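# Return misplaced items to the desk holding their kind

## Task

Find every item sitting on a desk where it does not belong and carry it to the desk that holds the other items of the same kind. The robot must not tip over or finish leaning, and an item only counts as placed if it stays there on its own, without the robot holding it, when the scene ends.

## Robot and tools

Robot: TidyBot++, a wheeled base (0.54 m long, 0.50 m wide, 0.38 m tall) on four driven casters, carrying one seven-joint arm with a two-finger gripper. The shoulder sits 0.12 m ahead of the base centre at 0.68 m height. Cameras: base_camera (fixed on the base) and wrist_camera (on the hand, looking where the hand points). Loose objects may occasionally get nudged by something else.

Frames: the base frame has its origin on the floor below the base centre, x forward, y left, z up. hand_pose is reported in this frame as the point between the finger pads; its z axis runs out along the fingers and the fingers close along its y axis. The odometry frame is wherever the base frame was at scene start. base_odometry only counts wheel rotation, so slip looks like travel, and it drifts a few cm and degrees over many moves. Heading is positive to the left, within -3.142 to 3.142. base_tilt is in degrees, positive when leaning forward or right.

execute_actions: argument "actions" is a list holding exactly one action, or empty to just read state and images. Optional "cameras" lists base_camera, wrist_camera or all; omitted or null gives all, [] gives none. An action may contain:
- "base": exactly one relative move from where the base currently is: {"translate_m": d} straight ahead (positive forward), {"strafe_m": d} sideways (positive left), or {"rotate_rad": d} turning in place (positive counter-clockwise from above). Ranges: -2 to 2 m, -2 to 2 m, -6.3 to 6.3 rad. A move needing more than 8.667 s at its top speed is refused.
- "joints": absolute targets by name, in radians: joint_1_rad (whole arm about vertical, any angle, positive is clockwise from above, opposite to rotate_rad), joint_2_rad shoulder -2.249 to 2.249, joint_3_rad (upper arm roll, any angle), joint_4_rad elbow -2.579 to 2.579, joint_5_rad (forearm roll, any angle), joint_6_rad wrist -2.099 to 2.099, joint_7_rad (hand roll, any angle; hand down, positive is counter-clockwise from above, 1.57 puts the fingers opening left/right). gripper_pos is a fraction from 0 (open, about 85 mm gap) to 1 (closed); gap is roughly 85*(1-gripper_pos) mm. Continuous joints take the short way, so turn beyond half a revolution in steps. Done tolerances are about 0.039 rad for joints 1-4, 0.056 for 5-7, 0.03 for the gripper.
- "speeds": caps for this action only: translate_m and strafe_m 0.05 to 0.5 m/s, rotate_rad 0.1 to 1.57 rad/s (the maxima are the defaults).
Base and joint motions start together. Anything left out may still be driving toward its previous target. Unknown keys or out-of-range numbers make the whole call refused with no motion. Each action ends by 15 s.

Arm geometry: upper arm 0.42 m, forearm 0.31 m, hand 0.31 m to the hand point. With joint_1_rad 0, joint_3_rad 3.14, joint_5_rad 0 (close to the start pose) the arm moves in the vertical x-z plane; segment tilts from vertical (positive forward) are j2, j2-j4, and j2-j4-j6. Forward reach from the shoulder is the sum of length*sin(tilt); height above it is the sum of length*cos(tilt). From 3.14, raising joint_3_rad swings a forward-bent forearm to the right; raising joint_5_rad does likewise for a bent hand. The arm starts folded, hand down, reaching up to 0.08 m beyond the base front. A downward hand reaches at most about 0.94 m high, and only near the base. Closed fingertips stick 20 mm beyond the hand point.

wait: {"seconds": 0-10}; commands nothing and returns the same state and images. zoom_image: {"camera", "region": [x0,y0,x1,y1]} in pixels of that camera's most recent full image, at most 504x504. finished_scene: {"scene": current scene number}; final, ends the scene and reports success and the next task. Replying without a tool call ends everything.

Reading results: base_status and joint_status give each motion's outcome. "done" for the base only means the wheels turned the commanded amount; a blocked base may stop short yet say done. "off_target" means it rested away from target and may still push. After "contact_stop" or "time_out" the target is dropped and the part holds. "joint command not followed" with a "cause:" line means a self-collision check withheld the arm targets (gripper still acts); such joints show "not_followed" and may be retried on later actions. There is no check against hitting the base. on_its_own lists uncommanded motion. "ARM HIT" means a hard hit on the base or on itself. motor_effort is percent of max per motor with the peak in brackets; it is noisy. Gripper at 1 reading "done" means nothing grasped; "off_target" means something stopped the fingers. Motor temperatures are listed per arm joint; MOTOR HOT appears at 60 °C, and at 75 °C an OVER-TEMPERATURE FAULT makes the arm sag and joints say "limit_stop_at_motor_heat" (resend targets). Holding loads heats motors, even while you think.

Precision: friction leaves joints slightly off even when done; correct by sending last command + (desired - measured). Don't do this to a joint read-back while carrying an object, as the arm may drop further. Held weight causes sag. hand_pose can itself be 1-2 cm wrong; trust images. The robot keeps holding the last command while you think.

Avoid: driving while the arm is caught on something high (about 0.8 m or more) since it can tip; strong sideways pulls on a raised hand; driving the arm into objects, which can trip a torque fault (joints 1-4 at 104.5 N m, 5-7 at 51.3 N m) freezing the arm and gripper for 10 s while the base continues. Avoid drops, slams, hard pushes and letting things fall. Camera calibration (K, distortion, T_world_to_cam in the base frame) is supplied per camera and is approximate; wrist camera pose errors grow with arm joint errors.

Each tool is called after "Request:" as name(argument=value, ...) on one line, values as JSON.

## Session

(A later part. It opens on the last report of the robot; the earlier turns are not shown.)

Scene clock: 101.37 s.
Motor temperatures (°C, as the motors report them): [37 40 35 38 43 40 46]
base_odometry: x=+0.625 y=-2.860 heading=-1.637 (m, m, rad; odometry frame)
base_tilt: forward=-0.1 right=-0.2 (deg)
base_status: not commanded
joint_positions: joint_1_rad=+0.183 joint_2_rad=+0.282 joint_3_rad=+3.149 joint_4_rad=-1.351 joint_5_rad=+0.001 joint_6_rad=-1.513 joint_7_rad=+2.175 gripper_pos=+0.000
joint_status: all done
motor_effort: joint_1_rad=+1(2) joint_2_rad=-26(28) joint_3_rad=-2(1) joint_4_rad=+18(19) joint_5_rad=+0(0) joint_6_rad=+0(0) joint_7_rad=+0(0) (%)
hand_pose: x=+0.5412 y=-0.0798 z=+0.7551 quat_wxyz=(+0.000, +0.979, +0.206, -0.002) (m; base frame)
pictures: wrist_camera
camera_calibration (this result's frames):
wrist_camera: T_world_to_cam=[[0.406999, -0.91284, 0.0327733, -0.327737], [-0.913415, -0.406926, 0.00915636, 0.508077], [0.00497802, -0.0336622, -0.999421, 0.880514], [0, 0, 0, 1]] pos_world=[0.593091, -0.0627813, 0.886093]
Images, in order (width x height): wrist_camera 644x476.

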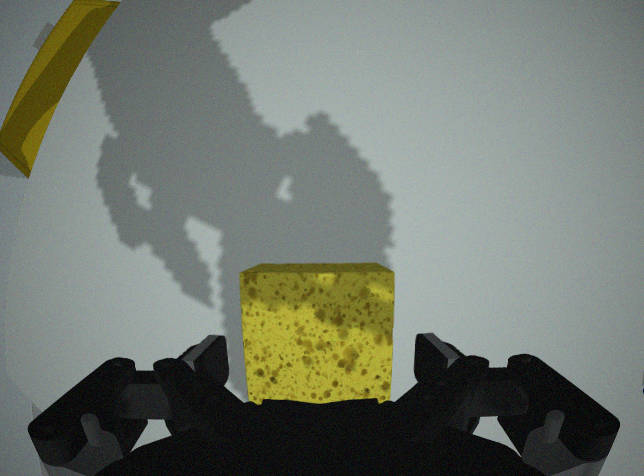

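Request:
execute_actions(actions=[{"joints":{"joint_4_rad":-1.395,"joint_6_rad":-1.46}}], cameras=[])

Request:
execute_actions(actions=[{"joints":{"gripper_pos":1}}], cameras=[])

Request:
execute_actions(actions=[{"joints":{"joint_2_rad":0.0}}], cameras=[])

Request:
execute_actions(actions=[{"base":{"strafe_m":0.3},"joints":{"joint_1_rad":0.0,"joint_2_rad":-0.2}}], cameras=[])

Request:
execute_actions(actions=[{"base":{"translate_m":-0.95}}])

Scene clock: 104.53 s.
Motor temperatures (°C, as the motors report them): [37 40 35 38 43 40 46]
base_odometry: x=+0.625 y=-2.860 heading=-1.637 (m, m, rad; odometry frame)
base_tilt: forward=-0.1 right=-0.3 (deg)
base_status: not commanded
joint_positions: joint_1_rad=+0.183 joint_2_rad=+0.279 joint_3_rad=+3.149 joint_4_rad=-1.382 joint_5_rad=+0.001 joint_6_rad=-1.483 joint_7_rad=+2.175 gripper_pos=+0.000
joint_status: all done
motor_effort: joint_1_rad=+2(1) joint_2_rad=-26(28) joint_3_rad=-1(1) joint_4_rad=+18(19) joint_5_rad=+0(0) joint_6_rad=+0(1) joint_7_rad=+0(0) (%)
hand_pose: x=+0.5399 y=-0.0796 z=+0.7469 quat_wxyz=(+0.001, +0.979, +0.206, -0.001) (m; base frame)
pictures: none
No camera images: the call's "cameras" was empty. Leave "cameras" out to get every camera's image.

Scene clock: 105.63 s.
Motor temperatures (°C, as the motors report them): [37 40 35 38 43 40 46]
base_odometry: x=+0.625 y=-2.860 heading=-1.637 (m, m, rad; odometry frame)
base_tilt: forward=+0.0 right=-0.3 (deg)
base_status: not commanded
joint_positions: joint_1_rad=+0.183 joint_2_rad=+0.268 joint_3_rad=+3.149 joint_4_rad=-1.385 joint_5_rad=+0.001 joint_6_rad=-1.483 joint_7_rad=+2.175 gripper_pos=+0.405
joint_status: gripper_pos off_target (ended at +0.405, target +1.000)
motor_effort: joint_1_rad=+1(2) joint_2_rad=-26(28) joint_3_rad=-1(1) joint_4_rad=+19(19) joint_5_rad=+0(0) joint_6_rad=+0(0) joint_7_rad=+0(0) (%)
hand_pose: x=+0.5382 y=-0.0793 z=+0.7504 quat_wxyz=(+0.002, +0.979, +0.206, +0.002) (m; base frame)
pictures: none
No camera images: the call's "cameras" was empty. Leave "cameras" out to get every camera's image.

Scene clock: 107.13 s.
Motor temperatures (°C, as the motors report them): [37 40 35 38 43 40 46]
base_odometry: x=+0.625 y=-2.860 heading=-1.637 (m, m, rad; odometry frame)
base_tilt: forward=+0.0 right=-0.3 (deg)
base_status: not commanded
joint_positions: joint_1_rad=+0.183 joint_2_rad=-0.004 joint_3_rad=+3.149 joint_4_rad=-1.385 joint_5_rad=+0.001 joint_6_rad=-1.483 joint_7_rad=+2.175 gripper_pos=+0.405
joint_status: all done
motor_effort: joint_1_rad=+0(1) joint_2_rad=-17(28) joint_3_rad=-1(1) joint_4_rad=+20(20) joint_5_rad=+0(0) joint_6_rad=+2(2) joint_7_rad=+0(0) (%)
hand_pose: x=+0.5047 y=-0.0731 z=+0.8625 quat_wxyz=(+0.054, +0.969, +0.203, +0.127) (m; base frame)
pictures: none
No camera images: the call's "cameras" was empty. Leave "cameras" out to get every camera's image.

Scene clock: 109.03 s.
Motor temperatures (°C, as the motors report them): [37 40 35 38 43 40 46]
base_odometry: x=+0.925 y=-2.879 heading=-1.637 (m, m, rad; odometry frame)
base_tilt: forward=-0.1 right=-0.2 (deg)
base_status: done
joint_positions: joint_1_rad=+0.016 joint_2_rad=-0.204 joint_3_rad=+3.149 joint_4_rad=-1.385 joint_5_rad=+0.000 joint_6_rad=-1.482 joint_7_rad=+2.175 gripper_pos=+0.405
joint_status: all done
motor_effort: joint_1_rad=+2(2) joint_2_rad=-10(20) joint_3_rad=-1(1) joint_4_rad=+20(21) joint_5_rad=+0(1) joint_6_rad=+4(4) joint_7_rad=+0(0) (%)
hand_pose: x=+0.4679 y=-0.0073 z=+0.9369 quat_wxyz=(+0.073, +0.931, +0.278, +0.225) (m; base frame)
pictures: none
No camera images: the call's "cameras" was empty. Leave "cameras" out to get every camera's image.

Scene clock: 112.30 s.
Motor temperatures (°C, as the motors report them): [37 40 35 38 43 40 46]
base_odometry: x=+0.988 y=-1.931 heading=-1.637 (m, m, rad; odometry frame)
base_tilt: forward=-0.1 right=-0.2 (deg)
base_status: done
joint_positions: joint_1_rad=+0.016 joint_2_rad=-0.202 joint_3_rad=+3.149 joint_4_rad=-1.385 joint_5_rad=+0.000 joint_6_rad=-1.481 joint_7_rad=+2.175 gripper_pos=+0.405
joint_status: not commanded
motor_effort: joint_1_rad=+2(2) joint_2_rad=-10(13) joint_3_rad=-1(1) joint_4_rad=+20(21) joint_5_rad=+0(0) joint_6_rad=+4(4) joint_7_rad=+0(0) (%)
hand_pose: x=+0.4686 y=-0.0073 z=+0.9366 quat_wxyz=(+0.073, +0.931, +0.278, +0.225) (m; base frame)
pictures: base_camera, wrist_camera
camera_calibration (this result's frames):
wrist_camera: T_world_to_cam=[[0.473197, -0.831391, 0.29133, -0.510587], [-0.743571, -0.554272, -0.374012, 0.747861], [0.472427, -0.039643, -0.880478, 0.734173], [0, 0, 0, 1]] pos_world=[0.450853, 0.0191258, 1.07488]
Images, in order (width x height): base_camera 644x364, wrist_camera 644x476.

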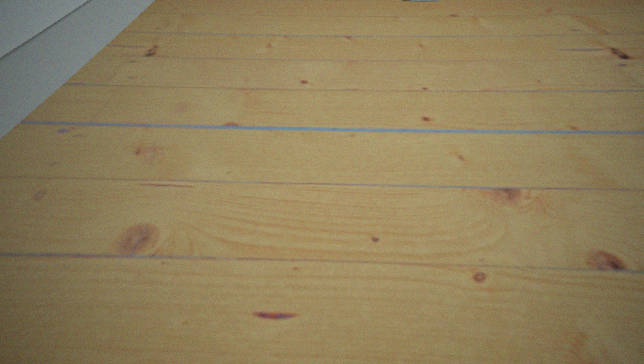

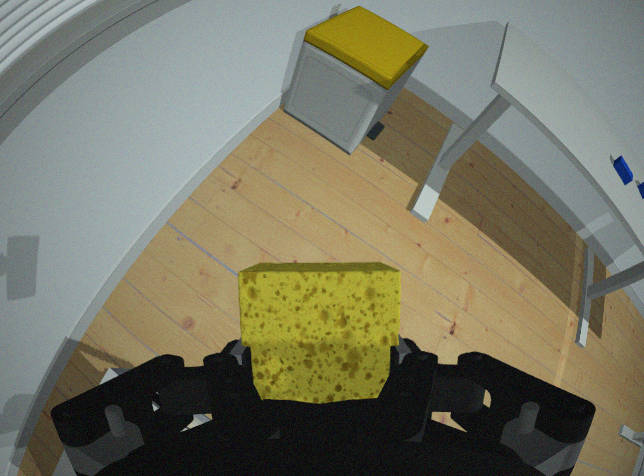

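Request:
execute_actions(actions=[{"base":{"translate_m":-2.0}}], cameras=["base_camera"])

Request:
execute_actions(actions=[{"base":{"strafe_m":-2.0},"joints":{"joint_1_rad":1.75,"joint_7_rad":1.57}}])

Scene clock: 119.20 s.
Motor temperatures (°C, as the motors report them): [37 40 35 38 43 40 46]
base_odometry: x=+1.121 y=+0.064 heading=-1.637 (m, m, rad; odometry frame)
base_tilt: forward=-0.1 right=-0.3 (deg)
base_status: done
joint_positions: joint_1_rad=+0.016 joint_2_rad=-0.201 joint_3_rad=+3.149 joint_4_rad=-1.385 joint_5_rad=+0.000 joint_6_rad=-1.480 joint_7_rad=+2.175 gripper_pos=+0.405
joint_status: not commanded
motor_effort: joint_1_rad=+2(2) joint_2_rad=-10(13) joint_3_rad=-1(0) joint_4_rad=+20(21) joint_5_rad=+0(0) joint_6_rad=+3(4) joint_7_rad=+0(0) (%)
hand_pose: x=+0.4691 y=-0.0073 z=+0.9364 quat_wxyz=(+0.073, +0.931, +0.278, +0.225) (m; base frame)
pictures: base_camera
Images, in order (width x height): base_camera 644x364.

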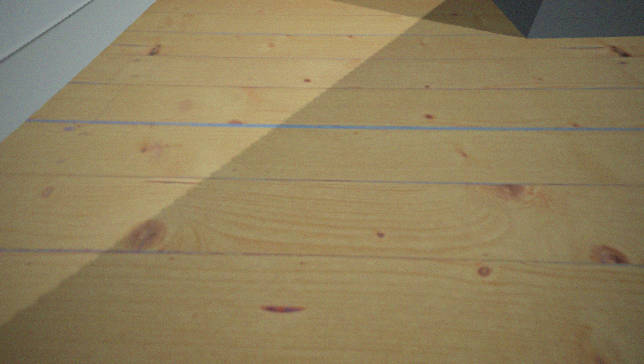

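Scene clock: 124.57 s.
Motor temperatures (°C, as the motors report them): [37 40 35 38 43 40 46]
base_odometry: x=-0.875 y=+0.196 heading=-1.637 (m, m, rad; odometry frame)
base_tilt: forward=-0.1 right=-0.2 (deg)
base_status: done
joint_positions: joint_1_rad=+1.731 joint_2_rad=-0.198 joint_3_rad=+3.149 joint_4_rad=-1.385 joint_5_rad=+0.000 joint_6_rad=-1.479 joint_7_rad=+1.598 gripper_pos=+0.405
joint_status: all done
motor_effort: joint_1_rad=+1(1) joint_2_rad=-10(13) joint_3_rad=-1(1) joint_4_rad=+20(21) joint_5_rad=+0(1) joint_6_rad=+3(4) joint_7_rad=+0(1) (%)
hand_pose: x=+0.0615 y=-0.3467 z=+0.9352 quat_wxyz=(+0.182, +0.637, -0.734, +0.150) (m; base frame)
pictures: base_camera, wrist_camera
camera_calibration (this result's frames):
wrist_camera: T_world_to_cam=[[-0.987338, 0.152824, 0.0425259, 0.0640429], [0.117199, 0.883424, -0.453681, 0.776552], [-0.106902, -0.442952, -0.890149, 0.816695], [0, 0, 0, 1]] pos_world=[0.0595268, -0.334055, 1.07656]
Images, in order (width x height): base_camera 644x364, wrist_camera 644x476.

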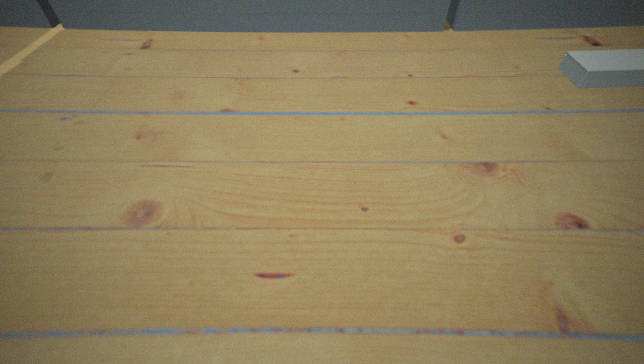

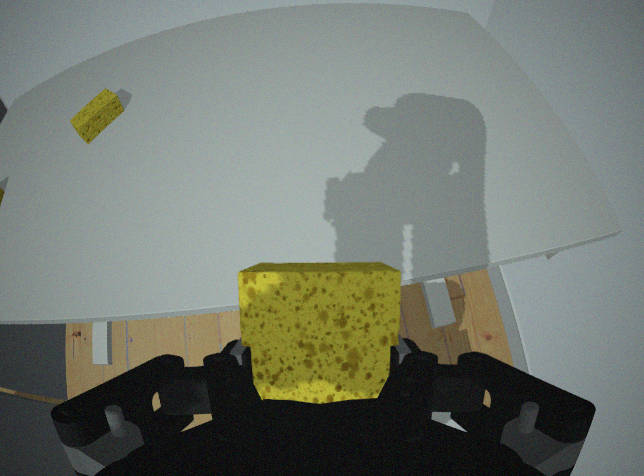

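Edge ≈0.45; strafe 0.19 so it is at 0.26.

Request:
execute_actions(actions=[{"base":{"strafe_m":-0.19},"joints":{"joint_2_rad":0.1}}], cameras=[])

Request:
execute_actions(actions=[{"joints":{"joint_2_rad":0.235}}], cameras=[])

Request:
execute_actions(actions=[{"joints":{"joint_2_rad":0.285}}], cameras=["wrist_camera"])

Scene clock: 128.07 s.
Motor temperatures (°C, as the motors report them): [37 40 35 38 43 40 46]
base_odometry: x=-1.065 y=+0.209 heading=-1.637 (m, m, rad; odometry frame)
base_tilt: forward=-0.1 right=-0.2 (deg)
base_status: done
joint_positions: joint_1_rad=+1.731 joint_2_rad=+0.109 joint_3_rad=+3.149 joint_4_rad=-1.387 joint_5_rad=+0.000 joint_6_rad=-1.478 joint_7_rad=+1.598 gripper_pos=+0.405
joint_status: all done
motor_effort: joint_1_rad=+1(1) joint_2_rad=-21(28) joint_3_rad=-1(1) joint_4_rad=+20(21) joint_5_rad=+0(0) joint_6_rad=+1(4) joint_7_rad=+0(0) (%)
hand_pose: x=+0.0520 y=-0.4057 z=+0.8167 quat_wxyz=(+0.065, +0.654, -0.752, +0.053) (m; base frame)
pictures: none
No camera images: the call's "cameras" was empty. Leave "cameras" out to get every camera's image.

Scene clock: 129.13 s.
Motor temperatures (°C, as the motors report them): [37 40 35 38 43 40 46]
base_odometry: x=-1.065 y=+0.209 heading=-1.637 (m, m, rad; odometry frame)
base_tilt: forward=-0.1 right=-0.2 (deg)
base_status: not commanded
joint_positions: joint_1_rad=+1.731 joint_2_rad=+0.238 joint_3_rad=+3.149 joint_4_rad=-1.387 joint_5_rad=+0.000 joint_6_rad=-1.478 joint_7_rad=+1.598 gripper_pos=+0.405
joint_status: all done
motor_effort: joint_1_rad=+2(0) joint_2_rad=-26(29) joint_3_rad=-1(1) joint_4_rad=+19(20) joint_5_rad=+0(0) joint_6_rad=+0(1) joint_7_rad=+0(0) (%)
hand_pose: x=+0.0497 y=-0.4195 z=+0.7625 quat_wxyz=(+0.015, +0.656, -0.755, +0.012) (m; base frame)
pictures: none
No camera images: the call's "cameras" was empty. Leave "cameras" out to get every camera's image.

Scene clock: 130.10 s.
Motor temperatures (°C, as the motors report them): [37 40 35 38 43 40 46]
base_odometry: x=-1.065 y=+0.209 heading=-1.637 (m, m, rad; odometry frame)
base_tilt: forward=-0.1 right=-0.2 (deg)
base_status: not commanded
joint_positions: joint_1_rad=+1.731 joint_2_rad=+0.271 joint_3_rad=+3.149 joint_4_rad=-1.386 joint_5_rad=+0.000 joint_6_rad=-1.478 joint_7_rad=+1.598 gripper_pos=+0.405
joint_status: all done
motor_effort: joint_1_rad=+2(2) joint_2_rad=-21(27) joint_3_rad=-1(1) joint_4_rad=+14(19) joint_5_rad=+0(1) joint_6_rad=+0(3) joint_7_rad=+0(0) (%)
hand_pose: x=+0.0493 y=-0.4223 z=+0.7487 quat_wxyz=(+0.003, +0.656, -0.755, +0.001) (m; base frame)
pictures: wrist_camera
camera_calibration (this result's frames):
wrist_camera: T_world_to_cam=[[-0.990291, 0.134518, 0.0350372, 0.0695066], [0.134541, 0.990907, -0.00172799, 0.466316], [-0.034951, 0.00300271, -0.999385, 0.882441], [0, 0, 0, 1]] pos_world=[0.0369356, -0.474075, 0.880268]
Images, in order (width x height): wrist_camera 644x476.

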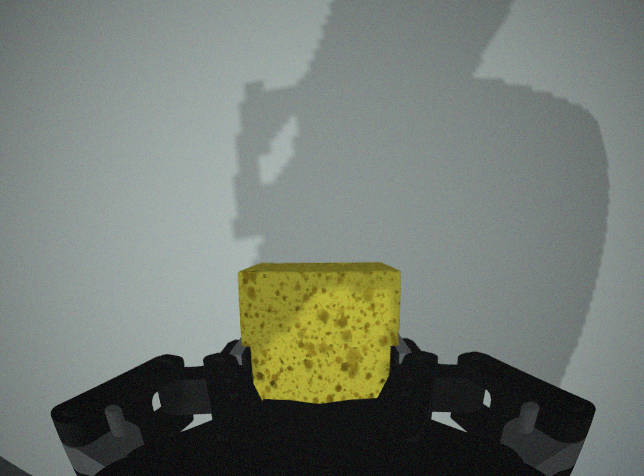

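Request:
execute_actions(actions=[{"joints":{"joint_2_rad":0.27,"gripper_pos":0}}], cameras=[])

Request:
execute_actions(actions=[{"joints":{"joint_2_rad":0.05}}], cameras=["wrist_camera"])

Request:
finished_scene(scene=2)

Scene clock: 132.67 s.
Motor temperatures (°C, as the motors report them): [37 40 35 38 43 40 46]
base_odometry: x=-1.065 y=+0.209 heading=-1.637 (m, m, rad; odometry frame)
base_tilt: forward=-0.1 right=-0.2 (deg)
base_status: not commanded
joint_positions: joint_1_rad=+1.731 joint_2_rad=+0.270 joint_3_rad=+3.149 joint_4_rad=-1.386 joint_5_rad=+0.000 joint_6_rad=-1.478 joint_7_rad=+1.598 gripper_pos=+0.000
joint_status: all done
motor_effort: joint_1_rad=+1(1) joint_2_rad=-26(27) joint_3_rad=-1(1) joint_4_rad=+18(19) joint_5_rad=+0(0) joint_6_rad=+0(0) joint_7_rad=+0(0) (%)
hand_pose: x=+0.0493 y=-0.4223 z=+0.7493 quat_wxyz=(+0.004, +0.656, -0.755, +0.002) (m; base frame)
pictures: none
No camera images: the call's "cameras" was empty. Leave "cameras" out to get every camera's image.

Scene clock: 133.90 s.
Motor temperatures (°C, as the motors report them): [37 40 35 38 43 40 46]
base_odometry: x=-1.065 y=+0.209 heading=-1.637 (m, m, rad; odometry frame)
base_tilt: forward=-0.1 right=-0.2 (deg)
base_status: not commanded
joint_positions: joint_1_rad=+1.731 joint_2_rad=+0.046 joint_3_rad=+3.149 joint_4_rad=-1.386 joint_5_rad=+0.000 joint_6_rad=-1.478 joint_7_rad=+1.598 gripper_pos=+0.000
joint_status: all done
motor_effort: joint_1_rad=+1(2) joint_2_rad=-19(29) joint_3_rad=-1(1) joint_4_rad=+20(20) joint_5_rad=+0(0) joint_6_rad=+2(2) joint_7_rad=+0(0) (%)
hand_pose: x=+0.0534 y=-0.3968 z=+0.8429 quat_wxyz=(+0.090, +0.651, -0.750, +0.073) (m; base frame)
pictures: wrist_camera
camera_calibration (this result's frames):
wrist_camera: T_world_to_cam=[[-0.988941, 0.142888, 0.0397307, 0.0661451], [0.130436, 0.96547, -0.225509, 0.619415], [-0.0705813, -0.217833, -0.973431, 0.868976], [0, 0, 0, 1]] pos_world=[0.0459526, -0.418187, 0.982943]
Images, in order (width x height): wrist_camera 644x476.

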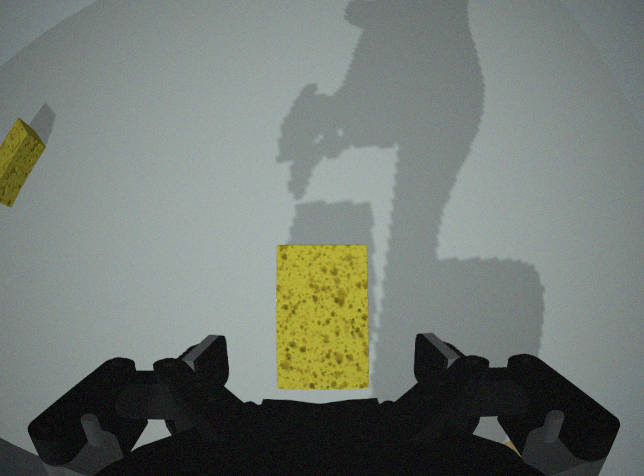

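The scene is finished: the task was done.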